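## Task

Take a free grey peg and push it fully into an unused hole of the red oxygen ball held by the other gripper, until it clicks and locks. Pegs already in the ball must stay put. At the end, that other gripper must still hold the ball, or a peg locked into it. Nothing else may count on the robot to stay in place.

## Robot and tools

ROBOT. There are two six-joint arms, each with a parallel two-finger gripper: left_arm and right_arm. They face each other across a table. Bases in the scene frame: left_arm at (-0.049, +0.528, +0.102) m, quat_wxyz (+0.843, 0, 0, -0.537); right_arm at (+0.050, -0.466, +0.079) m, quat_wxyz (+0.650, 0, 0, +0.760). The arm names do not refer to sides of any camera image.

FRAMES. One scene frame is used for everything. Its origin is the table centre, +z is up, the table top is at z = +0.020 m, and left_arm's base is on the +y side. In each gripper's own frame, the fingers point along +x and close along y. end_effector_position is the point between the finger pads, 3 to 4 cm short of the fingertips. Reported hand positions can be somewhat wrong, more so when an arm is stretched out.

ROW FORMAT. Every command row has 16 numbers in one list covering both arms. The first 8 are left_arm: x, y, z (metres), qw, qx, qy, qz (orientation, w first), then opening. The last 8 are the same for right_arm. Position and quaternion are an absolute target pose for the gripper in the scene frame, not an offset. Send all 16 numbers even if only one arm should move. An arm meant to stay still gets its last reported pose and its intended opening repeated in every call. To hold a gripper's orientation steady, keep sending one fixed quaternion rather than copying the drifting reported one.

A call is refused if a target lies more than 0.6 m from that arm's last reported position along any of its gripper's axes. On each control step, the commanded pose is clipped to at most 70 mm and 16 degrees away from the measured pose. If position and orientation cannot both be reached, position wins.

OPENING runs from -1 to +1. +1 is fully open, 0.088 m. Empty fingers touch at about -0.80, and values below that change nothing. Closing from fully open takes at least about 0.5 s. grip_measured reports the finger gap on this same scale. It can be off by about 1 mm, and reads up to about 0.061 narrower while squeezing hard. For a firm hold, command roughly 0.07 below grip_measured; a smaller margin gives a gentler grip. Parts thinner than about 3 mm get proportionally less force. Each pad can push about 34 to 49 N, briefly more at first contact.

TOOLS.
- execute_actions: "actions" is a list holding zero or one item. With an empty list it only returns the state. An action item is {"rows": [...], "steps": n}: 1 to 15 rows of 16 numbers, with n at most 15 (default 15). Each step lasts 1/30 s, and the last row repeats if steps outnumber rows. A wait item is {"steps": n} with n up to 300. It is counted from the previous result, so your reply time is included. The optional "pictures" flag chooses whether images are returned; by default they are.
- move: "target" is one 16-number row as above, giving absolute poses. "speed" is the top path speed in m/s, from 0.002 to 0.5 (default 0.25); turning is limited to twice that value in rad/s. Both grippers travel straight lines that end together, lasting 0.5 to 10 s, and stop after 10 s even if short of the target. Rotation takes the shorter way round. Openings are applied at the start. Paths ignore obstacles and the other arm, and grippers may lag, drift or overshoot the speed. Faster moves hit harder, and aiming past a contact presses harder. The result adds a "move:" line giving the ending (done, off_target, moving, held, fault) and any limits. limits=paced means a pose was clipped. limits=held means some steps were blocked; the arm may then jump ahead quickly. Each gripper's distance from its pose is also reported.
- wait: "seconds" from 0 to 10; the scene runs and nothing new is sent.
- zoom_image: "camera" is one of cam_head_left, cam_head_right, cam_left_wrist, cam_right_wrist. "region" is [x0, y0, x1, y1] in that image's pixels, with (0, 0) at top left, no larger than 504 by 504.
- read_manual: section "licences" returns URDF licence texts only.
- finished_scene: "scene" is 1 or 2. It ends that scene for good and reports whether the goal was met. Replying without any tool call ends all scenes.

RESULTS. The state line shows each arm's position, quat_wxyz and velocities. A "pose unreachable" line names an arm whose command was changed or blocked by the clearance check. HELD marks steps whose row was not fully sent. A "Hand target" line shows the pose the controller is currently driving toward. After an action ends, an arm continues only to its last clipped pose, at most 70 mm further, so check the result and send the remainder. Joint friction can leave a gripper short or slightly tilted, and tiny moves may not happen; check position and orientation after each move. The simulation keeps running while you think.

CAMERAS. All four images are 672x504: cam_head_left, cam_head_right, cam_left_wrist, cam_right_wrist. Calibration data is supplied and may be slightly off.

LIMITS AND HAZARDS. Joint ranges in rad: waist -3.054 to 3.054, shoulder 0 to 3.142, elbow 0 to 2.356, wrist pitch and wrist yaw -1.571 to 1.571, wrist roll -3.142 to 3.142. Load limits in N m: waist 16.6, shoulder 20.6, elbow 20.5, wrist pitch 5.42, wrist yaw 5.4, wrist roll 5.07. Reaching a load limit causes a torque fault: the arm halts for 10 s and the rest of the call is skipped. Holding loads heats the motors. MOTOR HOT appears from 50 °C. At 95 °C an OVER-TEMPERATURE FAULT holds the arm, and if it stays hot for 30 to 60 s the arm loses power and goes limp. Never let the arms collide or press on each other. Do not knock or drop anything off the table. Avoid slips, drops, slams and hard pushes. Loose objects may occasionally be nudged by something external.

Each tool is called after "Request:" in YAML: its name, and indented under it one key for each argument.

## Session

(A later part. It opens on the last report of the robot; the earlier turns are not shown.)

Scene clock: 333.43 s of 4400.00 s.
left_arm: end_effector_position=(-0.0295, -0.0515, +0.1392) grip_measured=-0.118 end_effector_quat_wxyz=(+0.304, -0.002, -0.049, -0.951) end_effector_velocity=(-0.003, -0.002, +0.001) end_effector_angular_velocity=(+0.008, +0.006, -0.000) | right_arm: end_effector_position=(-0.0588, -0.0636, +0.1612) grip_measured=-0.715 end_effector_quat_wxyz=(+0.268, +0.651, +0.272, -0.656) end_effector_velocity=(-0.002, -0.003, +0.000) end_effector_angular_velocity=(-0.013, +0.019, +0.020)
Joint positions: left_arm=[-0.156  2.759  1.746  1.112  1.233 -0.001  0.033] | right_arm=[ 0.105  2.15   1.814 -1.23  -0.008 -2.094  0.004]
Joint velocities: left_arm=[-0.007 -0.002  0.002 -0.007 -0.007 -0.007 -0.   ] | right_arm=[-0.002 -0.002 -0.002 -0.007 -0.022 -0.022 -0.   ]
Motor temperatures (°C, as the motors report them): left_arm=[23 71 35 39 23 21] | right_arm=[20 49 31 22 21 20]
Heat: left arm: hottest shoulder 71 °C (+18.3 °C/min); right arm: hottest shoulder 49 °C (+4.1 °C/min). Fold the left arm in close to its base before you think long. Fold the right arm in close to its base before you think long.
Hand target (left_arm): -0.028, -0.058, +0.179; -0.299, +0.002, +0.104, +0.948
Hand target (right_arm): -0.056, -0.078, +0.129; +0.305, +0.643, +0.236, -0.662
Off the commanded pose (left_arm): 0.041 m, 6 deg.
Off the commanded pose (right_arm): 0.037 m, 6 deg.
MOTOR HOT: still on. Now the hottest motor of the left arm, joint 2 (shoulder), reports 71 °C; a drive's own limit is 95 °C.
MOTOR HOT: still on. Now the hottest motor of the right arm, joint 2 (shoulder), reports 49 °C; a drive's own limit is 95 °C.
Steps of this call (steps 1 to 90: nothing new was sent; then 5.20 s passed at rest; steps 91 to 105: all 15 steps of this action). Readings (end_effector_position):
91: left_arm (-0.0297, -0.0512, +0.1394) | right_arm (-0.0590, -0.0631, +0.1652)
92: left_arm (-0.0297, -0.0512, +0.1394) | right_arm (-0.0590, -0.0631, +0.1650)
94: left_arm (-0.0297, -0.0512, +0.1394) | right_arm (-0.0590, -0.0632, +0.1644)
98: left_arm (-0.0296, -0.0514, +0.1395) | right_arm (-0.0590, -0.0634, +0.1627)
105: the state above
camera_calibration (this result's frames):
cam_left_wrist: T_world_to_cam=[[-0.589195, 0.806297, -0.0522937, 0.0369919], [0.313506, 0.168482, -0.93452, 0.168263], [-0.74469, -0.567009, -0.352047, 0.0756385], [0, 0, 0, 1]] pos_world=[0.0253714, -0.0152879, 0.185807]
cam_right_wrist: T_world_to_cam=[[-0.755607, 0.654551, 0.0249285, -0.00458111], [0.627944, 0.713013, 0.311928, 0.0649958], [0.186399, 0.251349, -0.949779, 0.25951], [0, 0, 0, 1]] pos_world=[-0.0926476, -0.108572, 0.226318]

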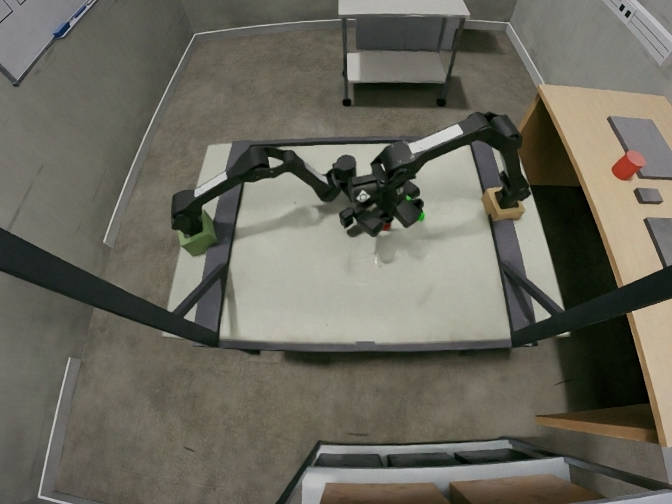

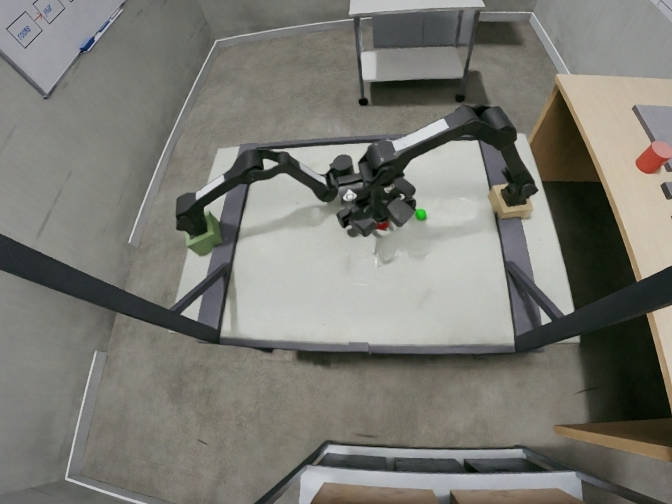

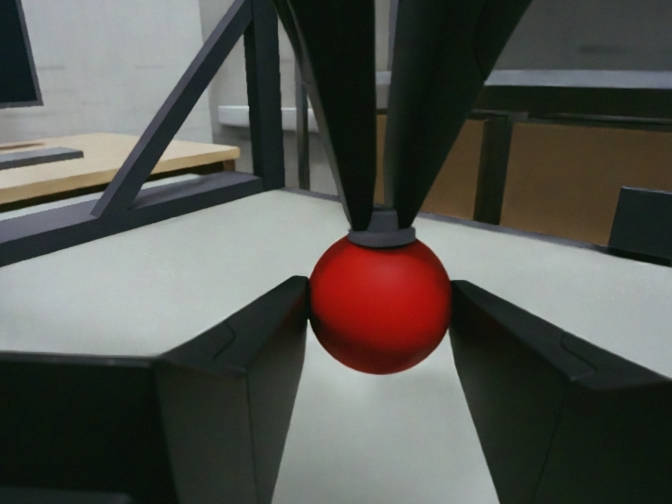

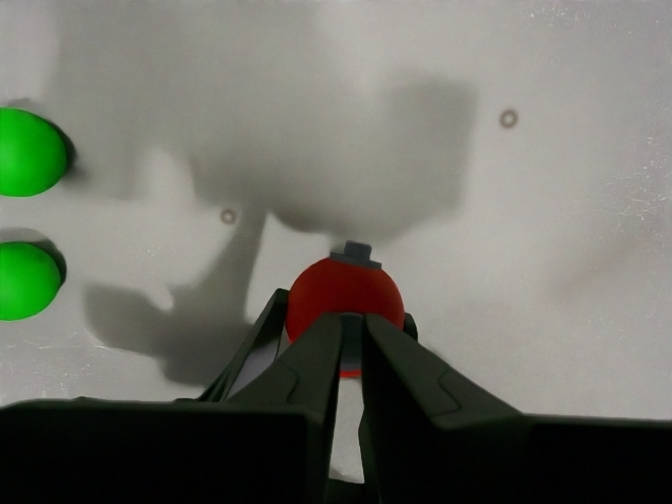

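Request:
execute_actions:
  actions:
    - {"rows": [ [-0.0275,-0.0602,0.1801,0.2991,-0.0024,-0.1054,-0.9484,-0.19,-0.0558,-0.0768,0.1263,-0.3060,-0.6438,-0.2353,0.6628,-0.78], [-0.0275,-0.0604,0.1808,0.2990,-0.0024,-0.1064,-0.9483,-0.19,-0.0558,-0.0770,0.1254,-0.3066,-0.6436,-0.2347,0.6630,-0.78], [-0.0274,-0.0605,0.1815,0.2990,-0.0025,-0.1074,-0.9482,-0.19,-0.0557,-0.0773,0.1245,-0.3073,-0.6435,-0.2340,0.6631,-0.78], [-0.0274,-0.0607,0.1822,0.2990,-0.0025,-0.1084,-0.9481,-0.19,-0.0556,-0.0775,0.1236,-0.3080,-0.6433,-0.2333,0.6633,-0.78], [-0.0273,-0.0609,0.1829,0.2989,-0.0025,-0.1094,-0.9480,-0.19,-0.0556,-0.0778,0.1227,-0.3087,-0.6431,-0.2326,0.6635,-0.78], [-0.0273,-0.0611,0.1836,0.2989,-0.0025,-0.1104,-0.9478,-0.19,-0.0555,-0.0781,0.1218,-0.3093,-0.6429,-0.2320,0.6637,-0.78], [-0.0272,-0.0613,0.1843,0.2989,-0.0026,-0.1114,-0.9477,-0.19,-0.0554,-0.0783,0.1209,-0.3100,-0.6427,-0.2313,0.6639,-0.78], [-0.0272,-0.0614,0.1850,0.2988,-0.0026,-0.1124,-0.9476,-0.19,-0.0554,-0.0786,0.1200,-0.3107,-0.6426,-0.2306,0.6640,-0.78], [-0.0271,-0.0616,0.1857,0.2988,-0.0026,-0.1134,-0.9475,-0.19,-0.0553,-0.0788,0.1191,-0.3114,-0.6424,-0.2299,0.6642,-0.78], [-0.0271,-0.0618,0.1864,0.2988,-0.0026,-0.1144,-0.9474,-0.19,-0.0552,-0.0791,0.1182,-0.3120,-0.6422,-0.2293,0.6644,-0.78] ], "steps": 15}

Request:
zoom_image:
  camera: "cam_left_wrist"
  region: [325, 175, 445, 275]

Scene clock: 343.80 s of 4400.00 s.
left_arm: end_effector_position=(-0.0289, -0.0518, +0.1392) grip_measured=-0.118 end_effector_quat_wxyz=(+0.305, -0.002, -0.048, -0.951) end_effector_velocity=(-0.001, -0.002, +0.001) end_effector_angular_velocity=(+0.008, +0.006, +0.005) | right_arm: end_effector_position=(-0.0591, -0.0643, +0.1576) grip_measured=-0.715 end_effector_quat_wxyz=(+0.270, +0.649, +0.272, -0.657) end_effector_velocity=(-0.001, -0.003, +0.000) end_effector_angular_velocity=(-0.009, +0.005, +0.010)
Joint positions: left_arm=[-0.156  2.759  1.746  1.112  1.23  -0.001  0.033] | right_arm=[ 0.104  2.152  1.802 -1.22  -0.012 -2.095  0.004]
Joint velocities: left_arm=[-0.002 -0.002  0.002 -0.007 -0.007 -0.007 -0.   ] | right_arm=[ 0.002 -0.002 -0.002 -0.007 -0.007 -0.007 -0.   ]
Motor temperatures (°C, as the motors report them): left_arm=[23 78 36 43 23 21] | right_arm=[20 46 31 22 21 20]
Heat: left arm: hottest shoulder 78 °C (+22.1 °C/min); right arm: hottest shoulder 46 °C (-1.0 °C/min). Fold the left arm in close to its base before you think long.
Hand target (left_arm): -0.028, -0.059, +0.186; -0.299, +0.003, +0.114, +0.947
Hand target (right_arm): -0.055, -0.081, +0.121; +0.311, +0.641, +0.229, -0.663
Off the commanded pose (left_arm): 0.048 m, 8 deg.
Off the commanded pose (right_arm): 0.042 m, 7 deg.
MOTOR HOT: still on. Now the hottest motor of the left arm, joint 2 (shoulder), reports 78 °C; a drive's own limit is 95 °C.
MOTOR HOT: cleared. Now the hottest motor of the right arm, joint 2 (shoulder), reports 46 °C.
Steps of this call (steps 1 to 90: nothing new was sent; then 6.87 s passed at rest; steps 91 to 105: all 15 steps of this action). Readings (end_effector_position):
91: left_arm (-0.0295, -0.0515, +0.1392) | right_arm (-0.0588, -0.0636, +0.1610)
92: left_arm (-0.0295, -0.0515, +0.1392) | right_arm (-0.0589, -0.0635, +0.1609)
94: left_arm (-0.0295, -0.0515, +0.1392) | right_arm (-0.0588, -0.0636, +0.1604)
98: left_arm (-0.0294, -0.0517, +0.1392) | right_arm (-0.0590, -0.0640, +0.1593)
105: the state above
camera_calibration (this result's frames):
cam_left_wrist: T_world_to_cam=[[-0.59166, 0.804518, -0.0518587, 0.0373625], [0.312691, 0.169718, -0.934569, 0.168141], [-0.743076, -0.569164, -0.351981, 0.0758868], [0, 0, 0, 1]] pos_world=[0.0259193, -0.0154034, 0.185788]
cam_right_wrist: T_world_to_cam=[[-0.756033, 0.654064, 0.0247655, -0.0042307], [0.628401, 0.714744, 0.307007, 0.0677509], [0.183101, 0.24767, -0.951385, 0.256191], [0, 0, 0, 1]] pos_world=[-0.0926822, -0.109108, 0.223041]

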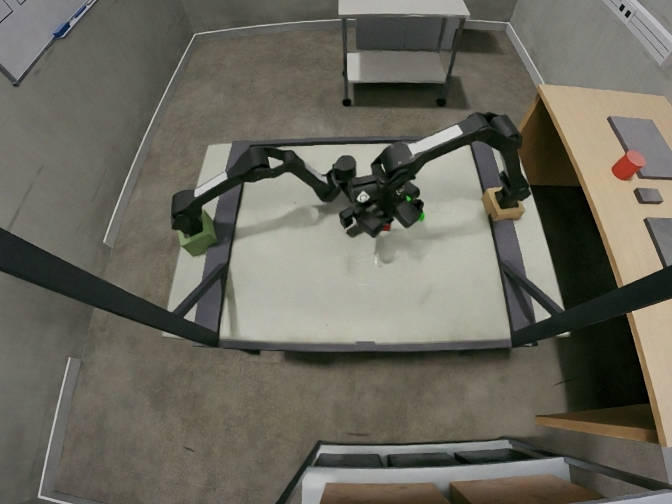

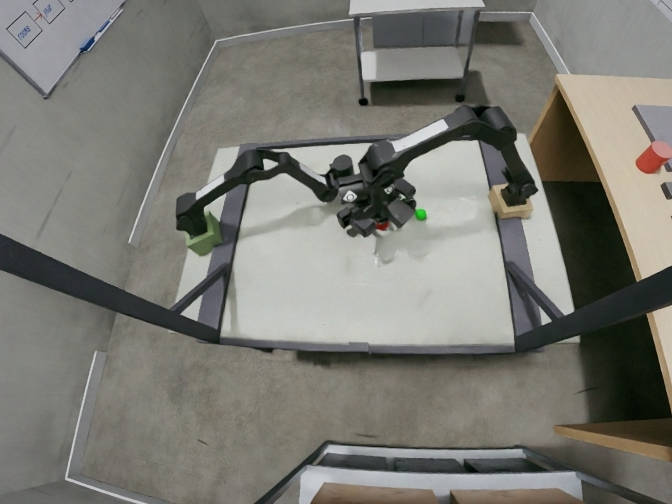

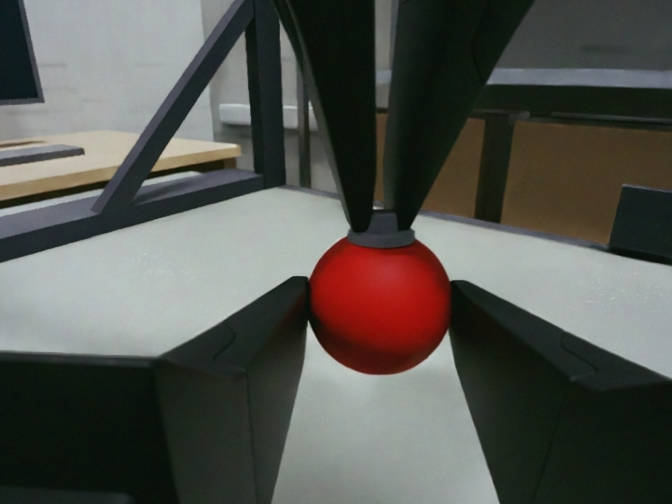

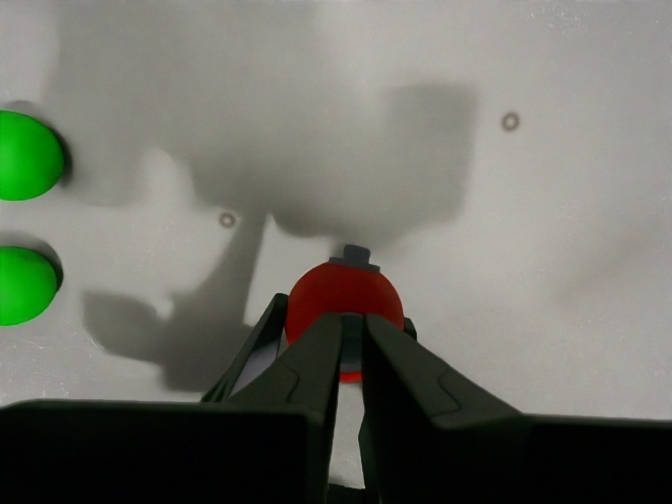

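Region (325, 175, 445, 275) of cam_left_wrist's 672x504 image, scaled by 4.200, with more detail than that image has.

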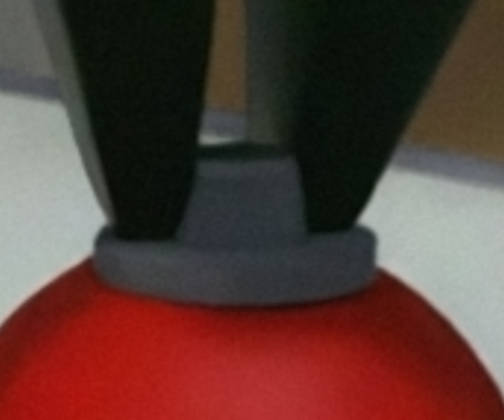

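The flange is now flush with no gap. Next I'm opening the right fingers, unloading both arms and lifting the right gripper away.

Request:
execute_actions:
  actions:
    - {"rows": [ [-0.0273,-0.0609,0.1827,0.2990,-0.0025,-0.1093,-0.9479,-0.19,-0.0555,-0.0777,0.1231,-0.3086,-0.6431,-0.2327,0.6635,-0.55], [-0.0276,-0.0601,0.1790,0.2991,-0.0024,-0.1041,-0.9484,-0.19,-0.0559,-0.0763,0.1280,-0.3051,-0.6441,-0.2362,0.6626,-0.55], [-0.0278,-0.0592,0.1753,0.2993,-0.0023,-0.0990,-0.9489,-0.19,-0.0562,-0.0749,0.1329,-0.3017,-0.6450,-0.2396,0.6616,-0.55], [-0.0281,-0.0583,0.1716,0.2994,-0.0022,-0.0938,-0.9494,-0.19,-0.0565,-0.0735,0.1378,-0.2982,-0.6459,-0.2431,0.6607,-0.55], [-0.0283,-0.0575,0.1679,0.2996,-0.0020,-0.0887,-0.9499,-0.19,-0.0569,-0.0721,0.1427,-0.2948,-0.6468,-0.2465,0.6598,-0.55], [-0.0286,-0.0566,0.1642,0.2997,-0.0019,-0.0835,-0.9503,-0.19,-0.0572,-0.0707,0.1476,-0.2913,-0.6478,-0.2500,0.6589,-0.55], [-0.0288,-0.0557,0.1605,0.2998,-0.0018,-0.0784,-0.9507,-0.19,-0.0575,-0.0692,0.1525,-0.2879,-0.6487,-0.2534,0.6579,-0.55], [-0.0290,-0.0549,0.1568,0.2999,-0.0017,-0.0732,-0.9511,-0.19,-0.0579,-0.0678,0.1574,-0.2844,-0.6496,-0.2568,0.6570,-0.55], [-0.0293,-0.0540,0.1531,0.3000,-0.0016,-0.0681,-0.9515,-0.19,-0.0582,-0.0664,0.1623,-0.2810,-0.6505,-0.2603,0.6561,-0.55], [-0.0295,-0.0531,0.1494,0.3001,-0.0014,-0.0629,-0.9518,-0.19,-0.0585,-0.0650,0.1672,-0.2775,-0.6515,-0.2637,0.6552,-0.55], [-0.0298,-0.0523,0.1457,0.3002,-0.0013,-0.0578,-0.9521,-0.19,-0.0589,-0.0636,0.1721,-0.2741,-0.6524,-0.2672,0.6542,-0.55], [-0.0300,-0.0514,0.1420,0.3003,-0.0012,-0.0526,-0.9524,-0.19,-0.0592,-0.0622,0.1770,-0.2706,-0.6533,-0.2706,0.6533,-0.55] ], "steps": 15}
  pictures: false

Request:
move:
  target: [-0.0300,-0.0514,0.1420,0.3003,-0.0012,-0.0526,-0.9524,-0.19,-0.0592,-0.0622,0.2150,-0.2706,-0.6533,-0.2706,0.6533,-0.55]
  speed: 0.08

Request:
zoom_image:
  camera: "cam_left_wrist"
  region: [325, 175, 445, 275]

Scene clock: 352.93 s of 4400.00 s.
left_arm: end_effector_position=(-0.0244, -0.0501, +0.1392) grip_measured=-0.118 end_effector_quat_wxyz=(+0.304, -0.001, -0.050, -0.951) end_effector_velocity=(-0.026, -0.006, +0.002) end_effector_angular_velocity=(+0.019, +0.017, -0.016) | right_arm: end_effector_position=(-0.0626, -0.0661, +0.1741) grip_measured=-0.554 end_effector_quat_wxyz=(+0.276, +0.649, +0.271, -0.655) end_effector_velocity=(+0.015, +0.030, +0.037) end_effector_angular_velocity=(+0.116, -0.006, -0.034)
Joint positions: left_arm=[-0.146  2.759  1.746  1.114  1.242 -0.001  0.033] | right_arm=[ 0.115  2.152  1.868 -1.295 -0.008 -2.094  0.012]
Joint velocities: left_arm=[-0.051 -0.002  0.002 -0.007 -0.037 -0.022 -0.   ] | right_arm=[-0.042 -0.002  0.144 -0.037  0.037 -0.007  0.   ]
Motor temperatures (°C, as the motors report them): left_arm=[23 83 38 47 23 21] | right_arm=[20 43 30 22 21 20]
Heat: left arm: hottest shoulder 83 °C (+24.0 °C/min); right arm: hottest shoulder 43 °C (-6.0 °C/min). Fold the left arm in close to its base before you think long.
Hand target (left_arm): -0.030, -0.051, +0.142; -0.300, +0.001, +0.052, +0.952
Hand target (right_arm): -0.059, -0.062, +0.177; +0.270, +0.653, +0.271, -0.653
Off the commanded pose (left_arm): 0.006 m, 1 deg.
Off the commanded pose (right_arm): 0.006 m, 1 deg.
MOTOR HOT: still on. Now the hottest motor of the left arm, joint 2 (shoulder), reports 83 °C; a drive's own limit is 95 °C.
Steps of this call (steps 1 to 90: nothing new was sent; then 5.63 s passed at rest; steps 91 to 105: all 15 steps of this action). Readings (end_effector_position):
91: left_arm (-0.0289, -0.0518, +0.1392) | right_arm (-0.0591, -0.0643, +0.1576)
92: left_arm (-0.0289, -0.0518, +0.1390) | right_arm (-0.0593, -0.0645, +0.1579)
94: left_arm (-0.0276, -0.0516, +0.1390) | right_arm (-0.0604, -0.0663, +0.1592)
98: left_arm (-0.0232, -0.0505, +0.1391) | right_arm (-0.0634, -0.0702, +0.1625)
105: the state above

Scene clock: 354.13 s of 4400.00 s.
left_arm: end_effector_position=(-0.0290, -0.0504, +0.1391) grip_measured=-0.118 end_effector_quat_wxyz=(+0.301, -0.001, -0.049, -0.952) end_effector_velocity=(-0.001, -0.000, +0.001) end_effector_angular_velocity=(+0.025, +0.015, +0.004) | right_arm: end_effector_position=(-0.0602, -0.0639, +0.2180) grip_measured=-0.553 end_effector_quat_wxyz=(+0.269, +0.652, +0.275, -0.654) end_effector_velocity=(+0.001, -0.003, +0.003) end_effector_angular_velocity=(-0.014, +0.004, +0.020)
Joint positions: left_arm=[-0.154  2.759  1.746  1.114  1.241 -0.001  0.033] | right_arm=[ 0.11   2.152  2.042 -1.454 -0.003 -2.094  0.012]
Joint velocities: left_arm=[-0.002 -0.007 -0.007 -0.007 -0.007 -0.022 -0.   ] | right_arm=[-0.002 -0.002  0.007 -0.022 -0.007 -0.022 -0.   ]
Motor temperatures (°C, as the motors report them): left_arm=[23 83 38 46 23 21] | right_arm=[20 44 30 22 21 20]
Heat: left arm: hottest shoulder 83 °C (+24.4 °C/min); right arm: hottest shoulder 44 °C (-5.1 °C/min). Fold the left arm in close to its base before you think long.
Hand target (left_arm): -0.030, -0.051, +0.142; -0.300, +0.001, +0.053, +0.952
Hand target (right_arm): -0.059, -0.062, +0.215; +0.270, +0.653, +0.271, -0.653
Off the commanded pose (left_arm): 0.003 m, 0 deg.
Off the commanded pose (right_arm): 0.004 m, 1 deg.
MOTOR HOT: still on. Now the hottest motor of the left arm, joint 2 (shoulder), reports 83 °C; a drive's own limit is 95 °C.
move: done
camera_calibration (this result's frames):
cam_left_wrist: T_world_to_cam=[[-0.583922, 0.810011, -0.0540216, 0.0369548], [0.315757, 0.165311, -0.934328, 0.167671], [-0.747886, -0.562632, -0.352295, 0.0768332], [0, 0, 0, 1]] pos_world=[0.0260977, -0.0144228, 0.185724]
cam_right_wrist: T_world_to_cam=[[-0.75866, 0.651003, 0.0251016, -0.00725458], [0.623672, 0.714592, 0.316846, 0.0471804], [0.188331, 0.256034, -0.948145, 0.313874], [0, 0, 0, 1]] pos_world=[-0.0940409, -0.109354, 0.282831]

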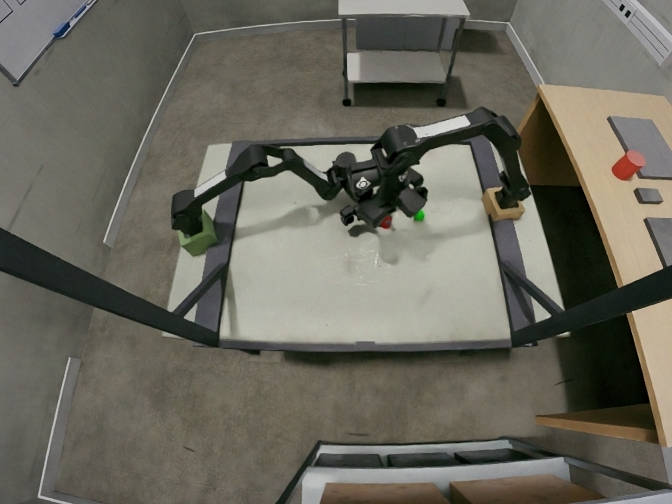

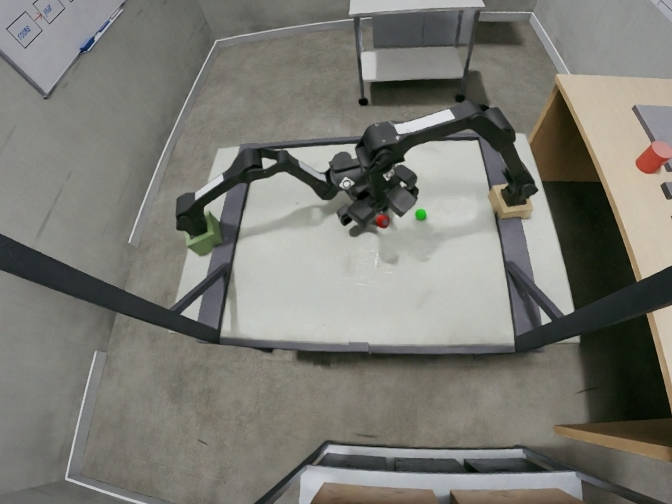

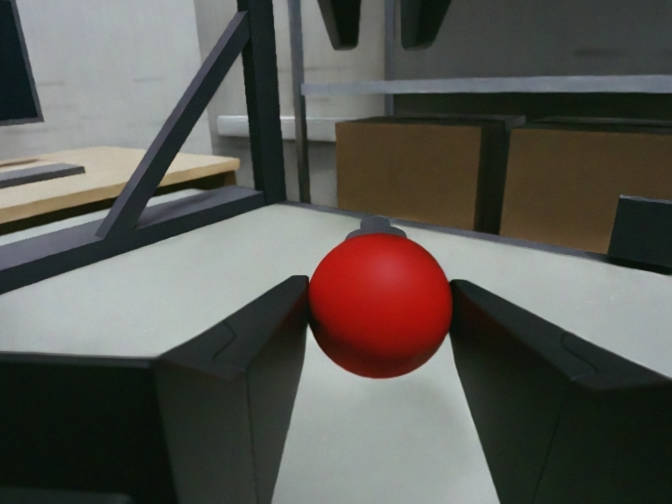

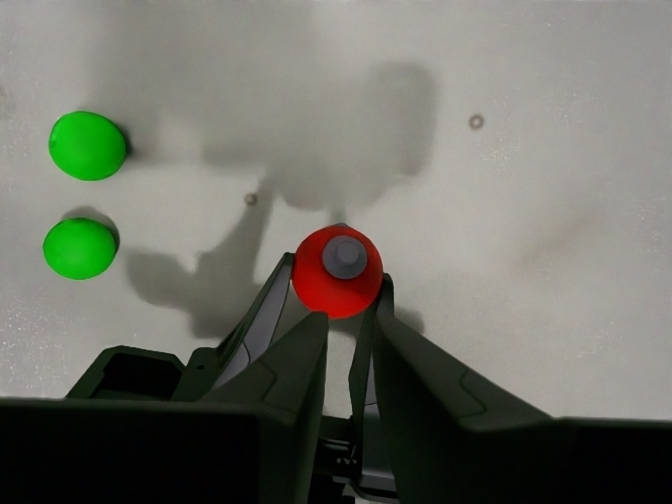

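Region (325, 175, 445, 275) of cam_left_wrist's 672x504 image, scaled by 4.200, with more detail than that image has.

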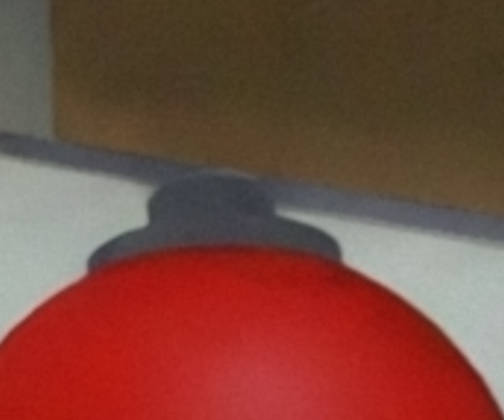

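Request:
zoom_image:
  camera: "cam_right_wrist"
  region: [285, 210, 395, 320]

Region (285, 210, 395, 320) of cam_right_wrist's 672x504 image, scaled by 4.582, with more detail than that image has.

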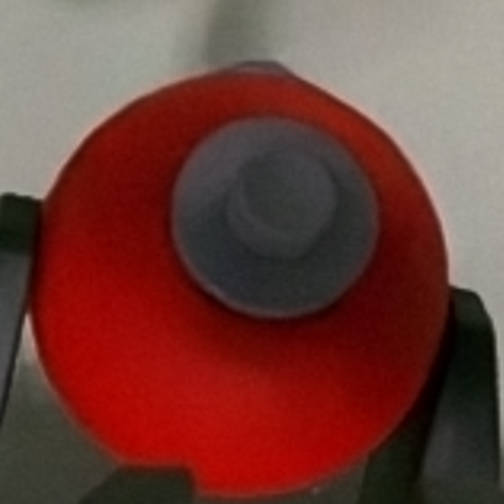

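Both pegs are still in and the ball is still held, but it rotated in the grip. I'm pulling the hot left arm back and taking a side view to confirm the seat.

Request:
move:
  target: [-0.070,0.095,0.160,0.3003,-0.0012,-0.0300,-0.9534,-0.19,-0.0592,-0.0700,0.2150,-0.2706,-0.6533,-0.2706,0.6533,-0.55]
  speed: 0.2

Request:
move:
  target: [-0.070,0.095,0.160,0.3003,-0.0012,-0.0300,-0.9534,-0.19,-0.056,-0.031,0.161,0.5736,0,0,0.8192,-0.55]
  speed: 0.4

Scene clock: 387.13 s of 4400.00 s.
left_arm: end_effector_position=(-0.0704, +0.0935, +0.1562) grip_measured=-0.118 end_effector_quat_wxyz=(+0.298, -0.001, -0.029, -0.954) end_effector_velocity=(-0.001, +0.001, -0.003) end_effector_angular_velocity=(+0.032, +0.012, +0.005) | right_arm: end_effector_position=(-0.0592, -0.0680, +0.2126) grip_measured=-0.553 end_effector_quat_wxyz=(+0.272, +0.652, +0.269, -0.655) end_effector_velocity=(-0.000, +0.001, +0.000) end_effector_angular_velocity=(+0.005, +0.009, -0.010)
Joint positions: left_arm=[-0.153  2.382  0.914  1.527  1.249  0.     0.033] | right_arm=[ 0.11   2.142  2.005 -1.438 -0.003 -2.089  0.012]
Joint velocities: left_arm=[-0.002 -0.002 -0.007 -0.022 -0.007 -0.007 -0.   ] | right_arm=[-0.002 -0.002 -0.002  0.007 -0.007  0.007  0.   ]
Motor temperatures (°C, as the motors report them): left_arm=[23 78 35 40 23 21] | right_arm=[20 47 33 22 21 20]
Heat: left arm: hottest shoulder 78 °C (+10.3 °C/min); right arm: hottest shoulder 47 °C (-3.1 °C/min). Fold the left arm in close to its base before you think long.
Hand target (left_arm): -0.069, +0.095, +0.159; -0.300, +0.001, +0.030, +0.953
Hand target (right_arm): -0.059, -0.070, +0.215; +0.271, +0.653, +0.271, -0.653
Off the commanded pose (left_arm): 0.004 m, 0 deg.
Off the commanded pose (right_arm): 0.003 m, 0 deg.
MOTOR HOT: still on. Now the hottest motor of the left arm, joint 2 (shoulder), reports 78 °C; a drive's own limit is 95 °C.
After step 90, 28.73 s passed at rest.
move: done
camera_calibration (this result's frames):
cam_left_wrist: T_world_to_cam=[[-0.579684, 0.814681, -0.0161764, -0.108882], [0.307178, 0.200098, -0.930378, 0.16844], [-0.754724, -0.544294, -0.366245, 0.132725], [0, 0, 0, 1]] pos_world=[-0.0146879, 0.127241, 0.203562]
cam_right_wrist: T_world_to_cam=[[-0.755985, 0.654418, 0.0149709, -0.00123905], [0.625665, 0.715669, 0.31042, 0.0527465], [0.19243, 0.24404, -0.950481, 0.30953], [0, 0, 0, 1]] pos_world=[-0.0935014, -0.112476, 0.277848]

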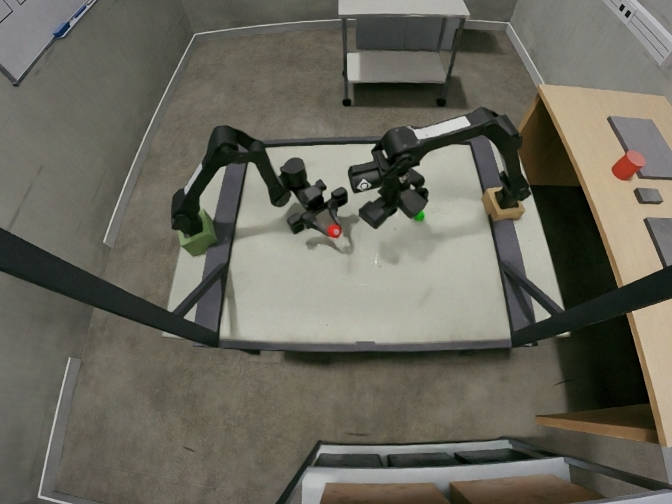

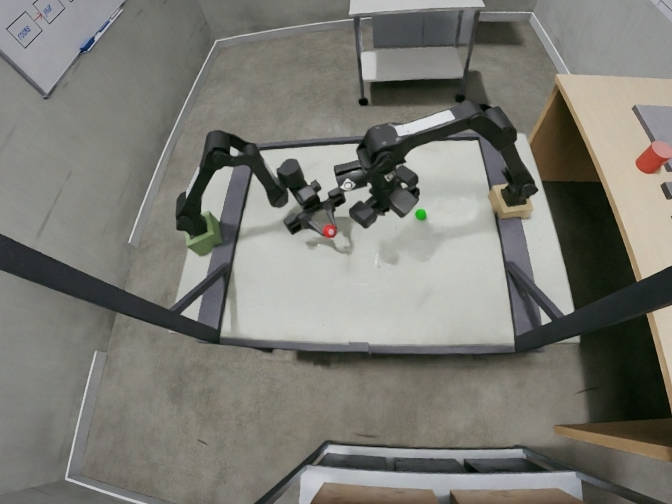

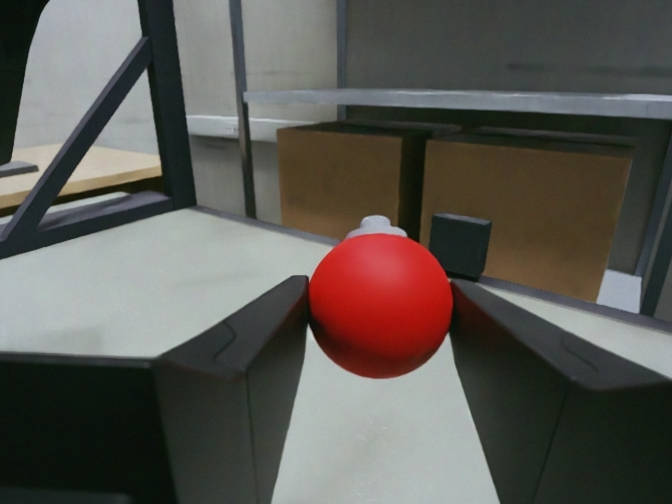

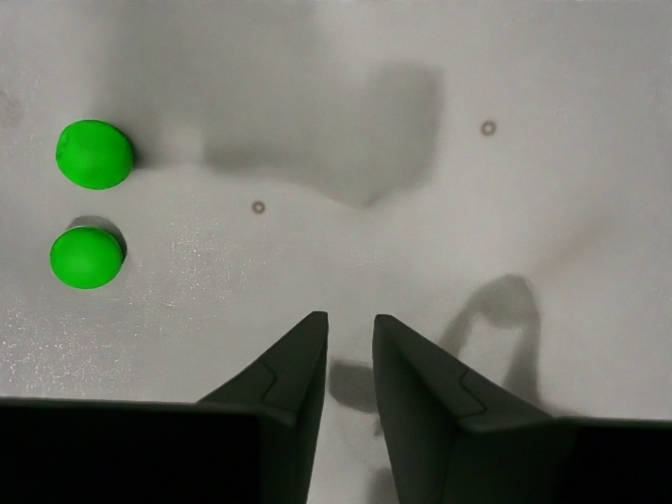

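Scene clock: 390.63 s of 4400.00 s.
left_arm: end_effector_position=(-0.0705, +0.0938, +0.1576) grip_measured=-0.118 end_effector_quat_wxyz=(+0.298, -0.001, -0.030, -0.954) end_effector_velocity=(-0.000, -0.001, -0.001) end_effector_angular_velocity=(+0.013, +0.007, +0.005) | right_arm: end_effector_position=(-0.0557, -0.0288, +0.1664) grip_measured=-0.553 end_effector_quat_wxyz=(+0.575, +0.003, -0.009, +0.818) end_effector_velocity=(+0.000, -0.001, -0.003) end_effector_angular_velocity=(-0.014, +0.005, +0.005)
Joint positions: left_arm=[-0.153  2.378  0.911  1.527  1.249 -0.     0.033] | right_arm=[ 0.026  2.139  0.612  1.542 -0.162 -0.008  0.012]
Joint velocities: left_arm=[-0.002  0.002  0.002 -0.007 -0.007 -0.007 -0.   ] | right_arm=[-0.002  0.002 -0.002 -0.007 -0.007  0.007 -0.   ]
Motor temperatures (°C, as the motors report them): left_arm=[23 76 34 39 23 21] | right_arm=[20 48 33 22 21 20]
Heat: left arm: hottest shoulder 76 °C (+6.0 °C/min); right arm: hottest shoulder 48 °C (-2.0 °C/min). Fold the left arm in close to its base before you think long.
Hand target (left_arm): -0.070, +0.095, +0.160; -0.300, +0.001, +0.030, +0.953
Hand target (right_arm): -0.056, -0.030, +0.160; +0.576, -0.002, -0.002, +0.818
Off the commanded pose (left_arm): 0.003 m, 0 deg.
Off the commanded pose (right_arm): 0.006 m, 1 deg.
MOTOR HOT: still on. Now the hottest motor of the left arm, joint 2 (shoulder), reports 76 °C; a drive's own limit is 95 °C.
move: done
camera_calibration (this result's frames):
cam_left_wrist: T_world_to_cam=[[-0.579669, 0.814646, -0.0183171, -0.10881], [0.307674, 0.198002, -0.930662, 0.169965], [-0.754534, -0.545111, -0.365421, 0.133285], [0, 0, 0, 1]] pos_world=[-0.0147994, 0.127644, 0.204892]
cam_right_wrist: T_world_to_cam=[[0.943777, 0.320225, 0.0821054, 0.0503619], [0.170563, -0.258925, -0.950719, 0.193262], [-0.283185, 0.91127, -0.298986, 0.139701], [0, 0, 0, 1]] pos_world=[-0.0409326, -0.0933918, 0.221371]

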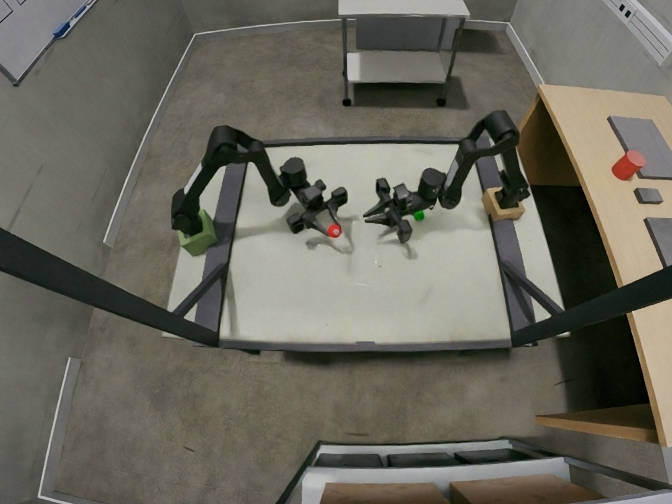

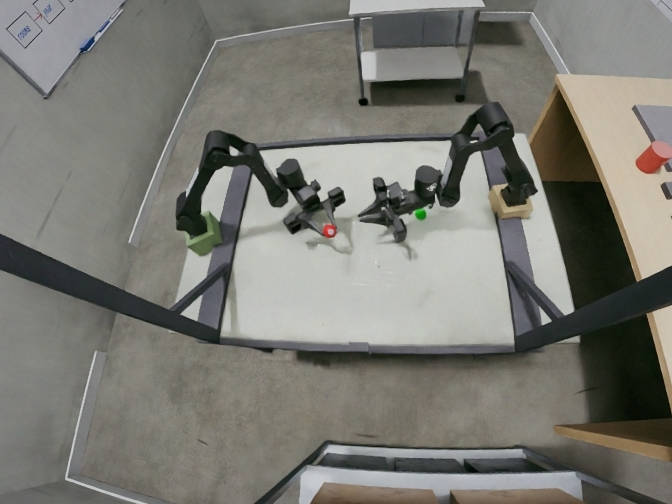

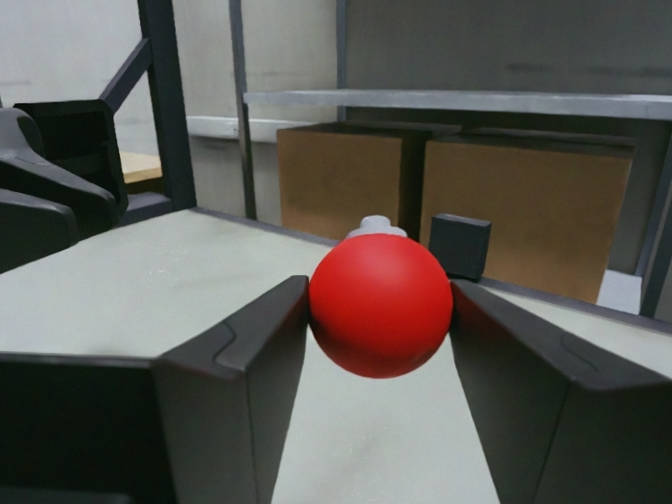

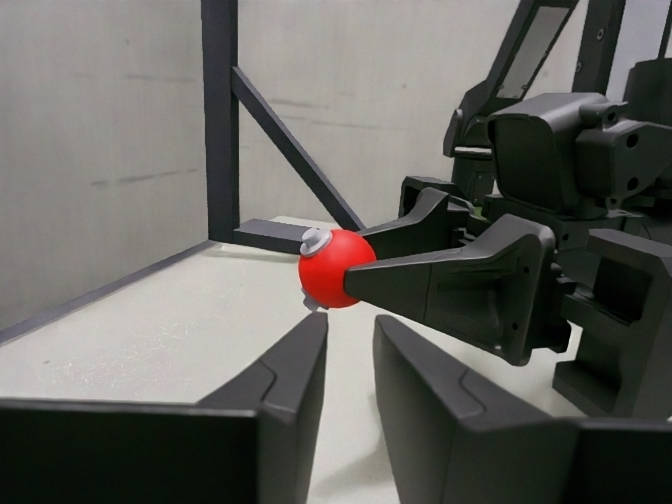

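Request:
zoom_image:
  camera: "cam_right_wrist"
  region: [270, 200, 400, 330]

Region (270, 200, 400, 330) of cam_right_wrist's 672x504 image, scaled by 3.877, with more detail than that image has.

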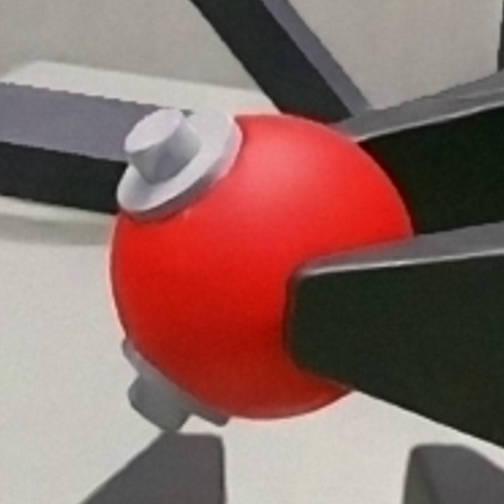

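The new peg's flange sits flush on the ball with no gap line. I'll confirm the current state before ending the scene.

Request:
execute_actions:
  actions: []

Scene clock: 400.10 s of 4400.00 s.
left_arm: end_effector_position=(-0.0705, +0.0938, +0.1576) grip_measured=-0.118 end_effector_quat_wxyz=(+0.298, -0.001, -0.030, -0.954) end_effector_velocity=(-0.003, -0.000, -0.002) end_effector_angular_velocity=(+0.039, +0.019, -0.000) | right_arm: end_effector_position=(-0.0557, -0.0288, +0.1663) grip_measured=-0.553 end_effector_quat_wxyz=(+0.575, +0.003, -0.008, +0.818) end_effector_velocity=(+0.002, +0.000, -0.001) end_effector_angular_velocity=(+0.005, -0.036, -0.010)
Joint positions: left_arm=[-0.153  2.378  0.911  1.527  1.249 -0.     0.033] | right_arm=[ 0.027  2.139  0.612  1.543 -0.161 -0.007  0.012]
Joint velocities: left_arm=[-0.007 -0.002 -0.002 -0.022 -0.007 -0.022 -0.   ] | right_arm=[-0.002 -0.002 -0.002 -0.007  0.007 -0.037 -0.   ]
Motor temperatures (°C, as the motors report them): left_arm=[23 73 33 39 23 21] | right_arm=[20 46 32 24 21 20]
Heat: left arm: hottest shoulder 73 °C (-3.0 °C/min); right arm: hottest shoulder 46 °C (+0.0 °C/min). Fold the left arm in close to its base before you think long.
Hand target (left_arm): -0.070, +0.095, +0.160; -0.300, +0.001, +0.030, +0.953
Hand target (right_arm): -0.056, -0.030, +0.160; +0.576, -0.002, -0.002, +0.818
Off the commanded pose (left_arm): 0.003 m, 0 deg.
Off the commanded pose (right_arm): 0.006 m, 1 deg.
MOTOR HOT: still on. Now the hottest motor of the left arm, joint 2 (shoulder), reports 73 °C; a drive's own limit is 95 °C.
Steps of this call (steps 1 to 90: nothing new was sent; then 6.47 s passed at rest). Readings (end_effector_position):
1: left_arm (-0.0705, +0.0938, +0.1576) | right_arm (-0.0556, -0.0288, +0.1663)
2: left_arm (-0.0705, +0.0938, +0.1576) | right_arm (-0.0556, -0.0288, +0.1664)
4: left_arm (-0.0705, +0.0938, +0.1576) | right_arm (-0.0558, -0.0288, +0.1664)
8: left_arm (-0.0705, +0.0938, +0.1576) | right_arm (-0.0557, -0.0288, +0.1663)
90: the state above
camera_calibration (this result's frames):
cam_left_wrist: T_world_to_cam=[[-0.579669, 0.814646, -0.0183171, -0.10881], [0.307674, 0.198002, -0.930662, 0.169965], [-0.754534, -0.545111, -0.365421, 0.133285], [0, 0, 0, 1]] pos_world=[-0.0147994, 0.127644, 0.204892]
cam_right_wrist: T_world_to_cam=[[0.94396, 0.319867, 0.0813881, 0.0505458], [0.169708, -0.258879, -0.950884, 0.193173], [-0.283087, 0.911409, -0.298655, 0.139631], [0, 0, 0, 1]] pos_world=[-0.0409683, -0.093421, 0.221273]

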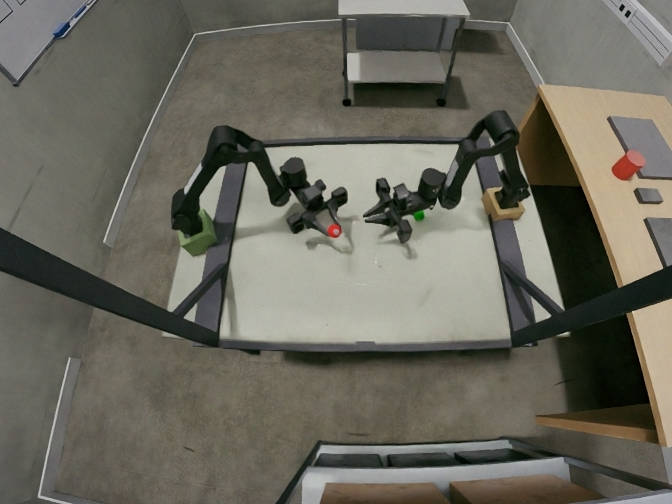

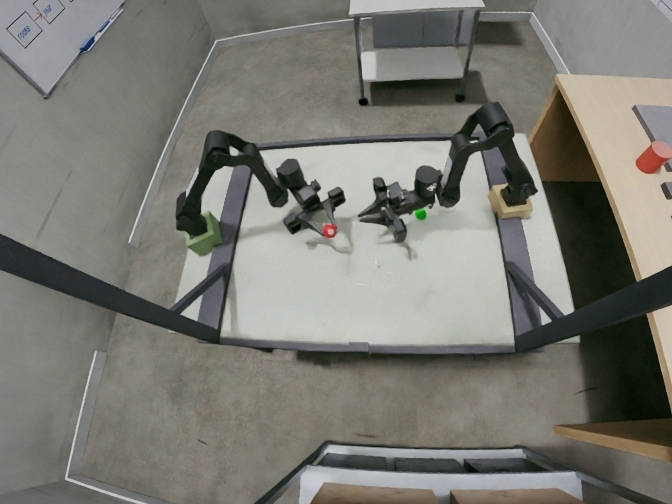

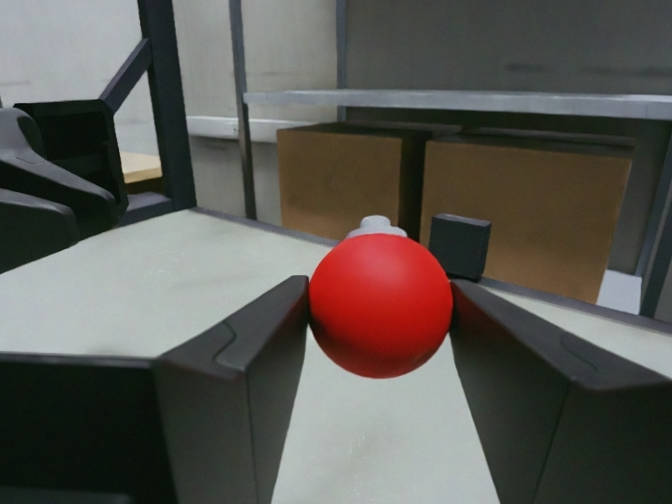

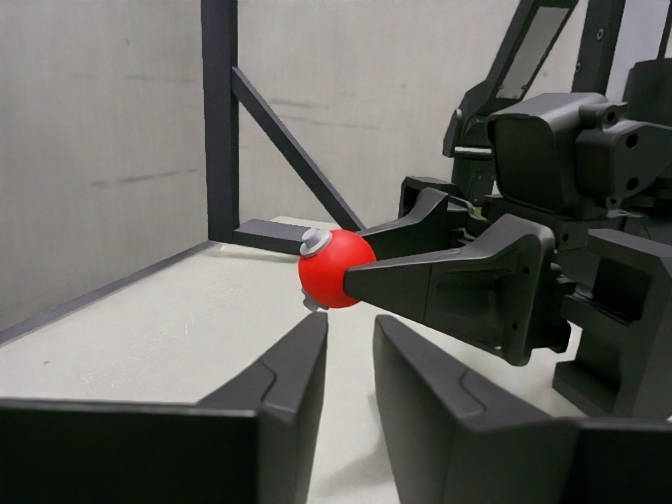

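This angle looks slightly down onto the flange face, so a small gap could be hidden. I'll roll the left wrist about 35° to see the seat edge-on.

Request:
move:
  target: [-0.070,0.095,0.160,0.2868,0.0892,-0.3153,-0.9003,-0.19,-0.056,-0.031,0.161,0.5736,0,0,0.8192,-0.55]
  speed: 0.25

Request:
zoom_image:
  camera: "cam_right_wrist"
  region: [270, 200, 400, 330]

Scene clock: 416.10 s of 4400.00 s.
left_arm: end_effector_position=(-0.0706, +0.0939, +0.1582) grip_measured=-0.118 end_effector_quat_wxyz=(+0.285, +0.088, -0.314, -0.901) end_effector_velocity=(-0.001, -0.001, -0.002) end_effector_angular_velocity=(+0.003, -0.006, +0.005) | right_arm: end_effector_position=(-0.0558, -0.0290, +0.1661) grip_measured=-0.553 end_effector_quat_wxyz=(+0.575, +0.005, -0.006, +0.818) end_effector_velocity=(+0.002, +0.001, +0.000) end_effector_angular_velocity=(+0.005, -0.021, -0.010)
Joint positions: left_arm=[-0.153  2.378  0.911  1.533  1.249  0.601  0.033] | right_arm=[ 0.027  2.139  0.611  1.543 -0.162 -0.002  0.012]
Joint velocities: left_arm=[-0.002 -0.002 -0.002 -0.022 -0.007  0.022 -0.   ] | right_arm=[-0.002 -0.002  0.002 -0.007  0.007 -0.022 -0.   ]
Motor temperatures (°C, as the motors report them): left_arm=[23 69 31 38 23 21] | right_arm=[20 45 31 27 21 20]
Heat: left arm: hottest shoulder 69 °C (-13.2 °C/min); right arm: hottest shoulder 45 °C (+1.0 °C/min). Fold the left arm in close to its base before you think long.
Hand target (left_arm): -0.070, +0.095, +0.160; -0.287, -0.089, +0.315, +0.900
Hand target (right_arm): -0.056, -0.031, +0.161; +0.574, -0.000, -0.000, +0.819
Off the commanded pose (left_arm): 0.002 m, 0 deg.
Off the commanded pose (right_arm): 0.005 m, 1 deg.
MOTOR HOT: still on. Now the hottest motor of the left arm, joint 2 (shoulder), reports 69 °C; a drive's own limit is 95 °C.
After step 90, 11.37 s passed at rest.
move: done
camera_calibration (this result's frames):
cam_left_wrist: T_world_to_cam=[[-0.481957, 0.652735, -0.584513, 0.00273406], [0.60754, -0.23174, -0.759731, 0.205], [-0.631358, -0.721272, -0.284874, 0.146044], [0, 0, 0, 1]] pos_world=[-0.0310217, 0.15106, 0.198947]
cam_right_wrist: T_world_to_cam=[[0.944049, 0.320848, 0.0763482, 0.0515744], [0.165631, -0.261046, -0.951011, 0.192651], [-0.285199, 0.910446, -0.299582, 0.139752], [0, 0, 0, 1]] pos_world=[-0.0407407, -0.0934932, 0.221143]

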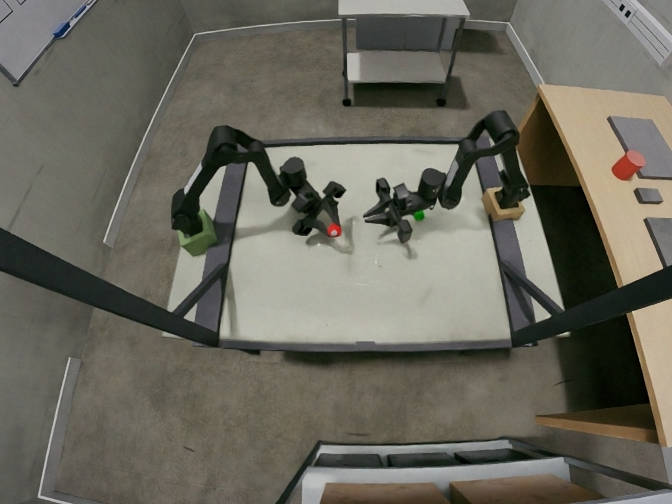

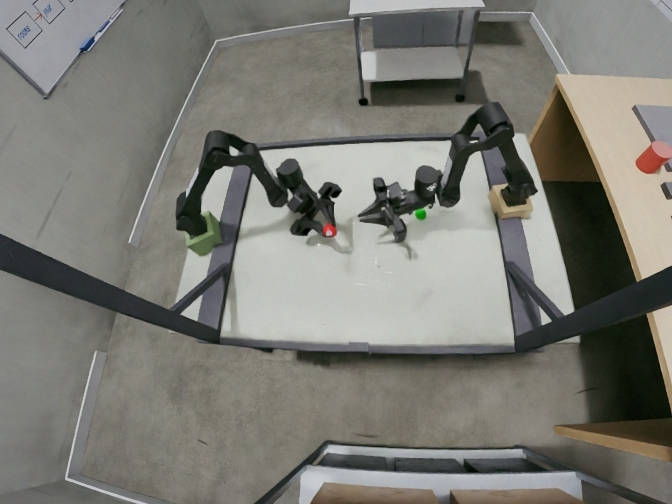

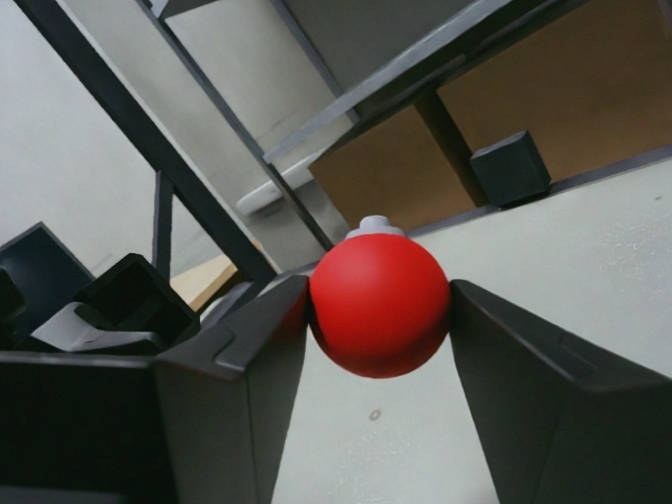

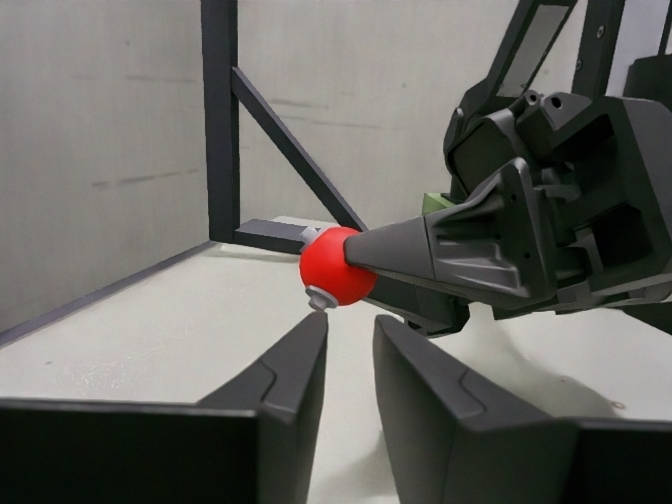

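Region (270, 200, 400, 330) of cam_right_wrist's 672x504 image, scaled by 3.877, with more detail than that image has.

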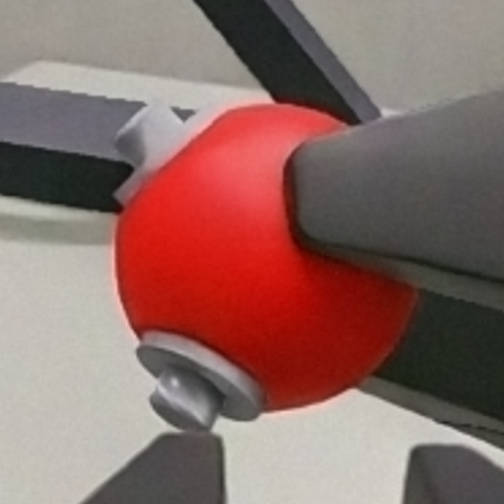

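Seen edge-on, the new peg's flange sits directly against the ball with no gap, matching the peg that was already installed. The left gripper is still holding the ball, so I'm ending the scene.

Request:
finished_scene:
  scene: 2

The scene is finished: the task was done.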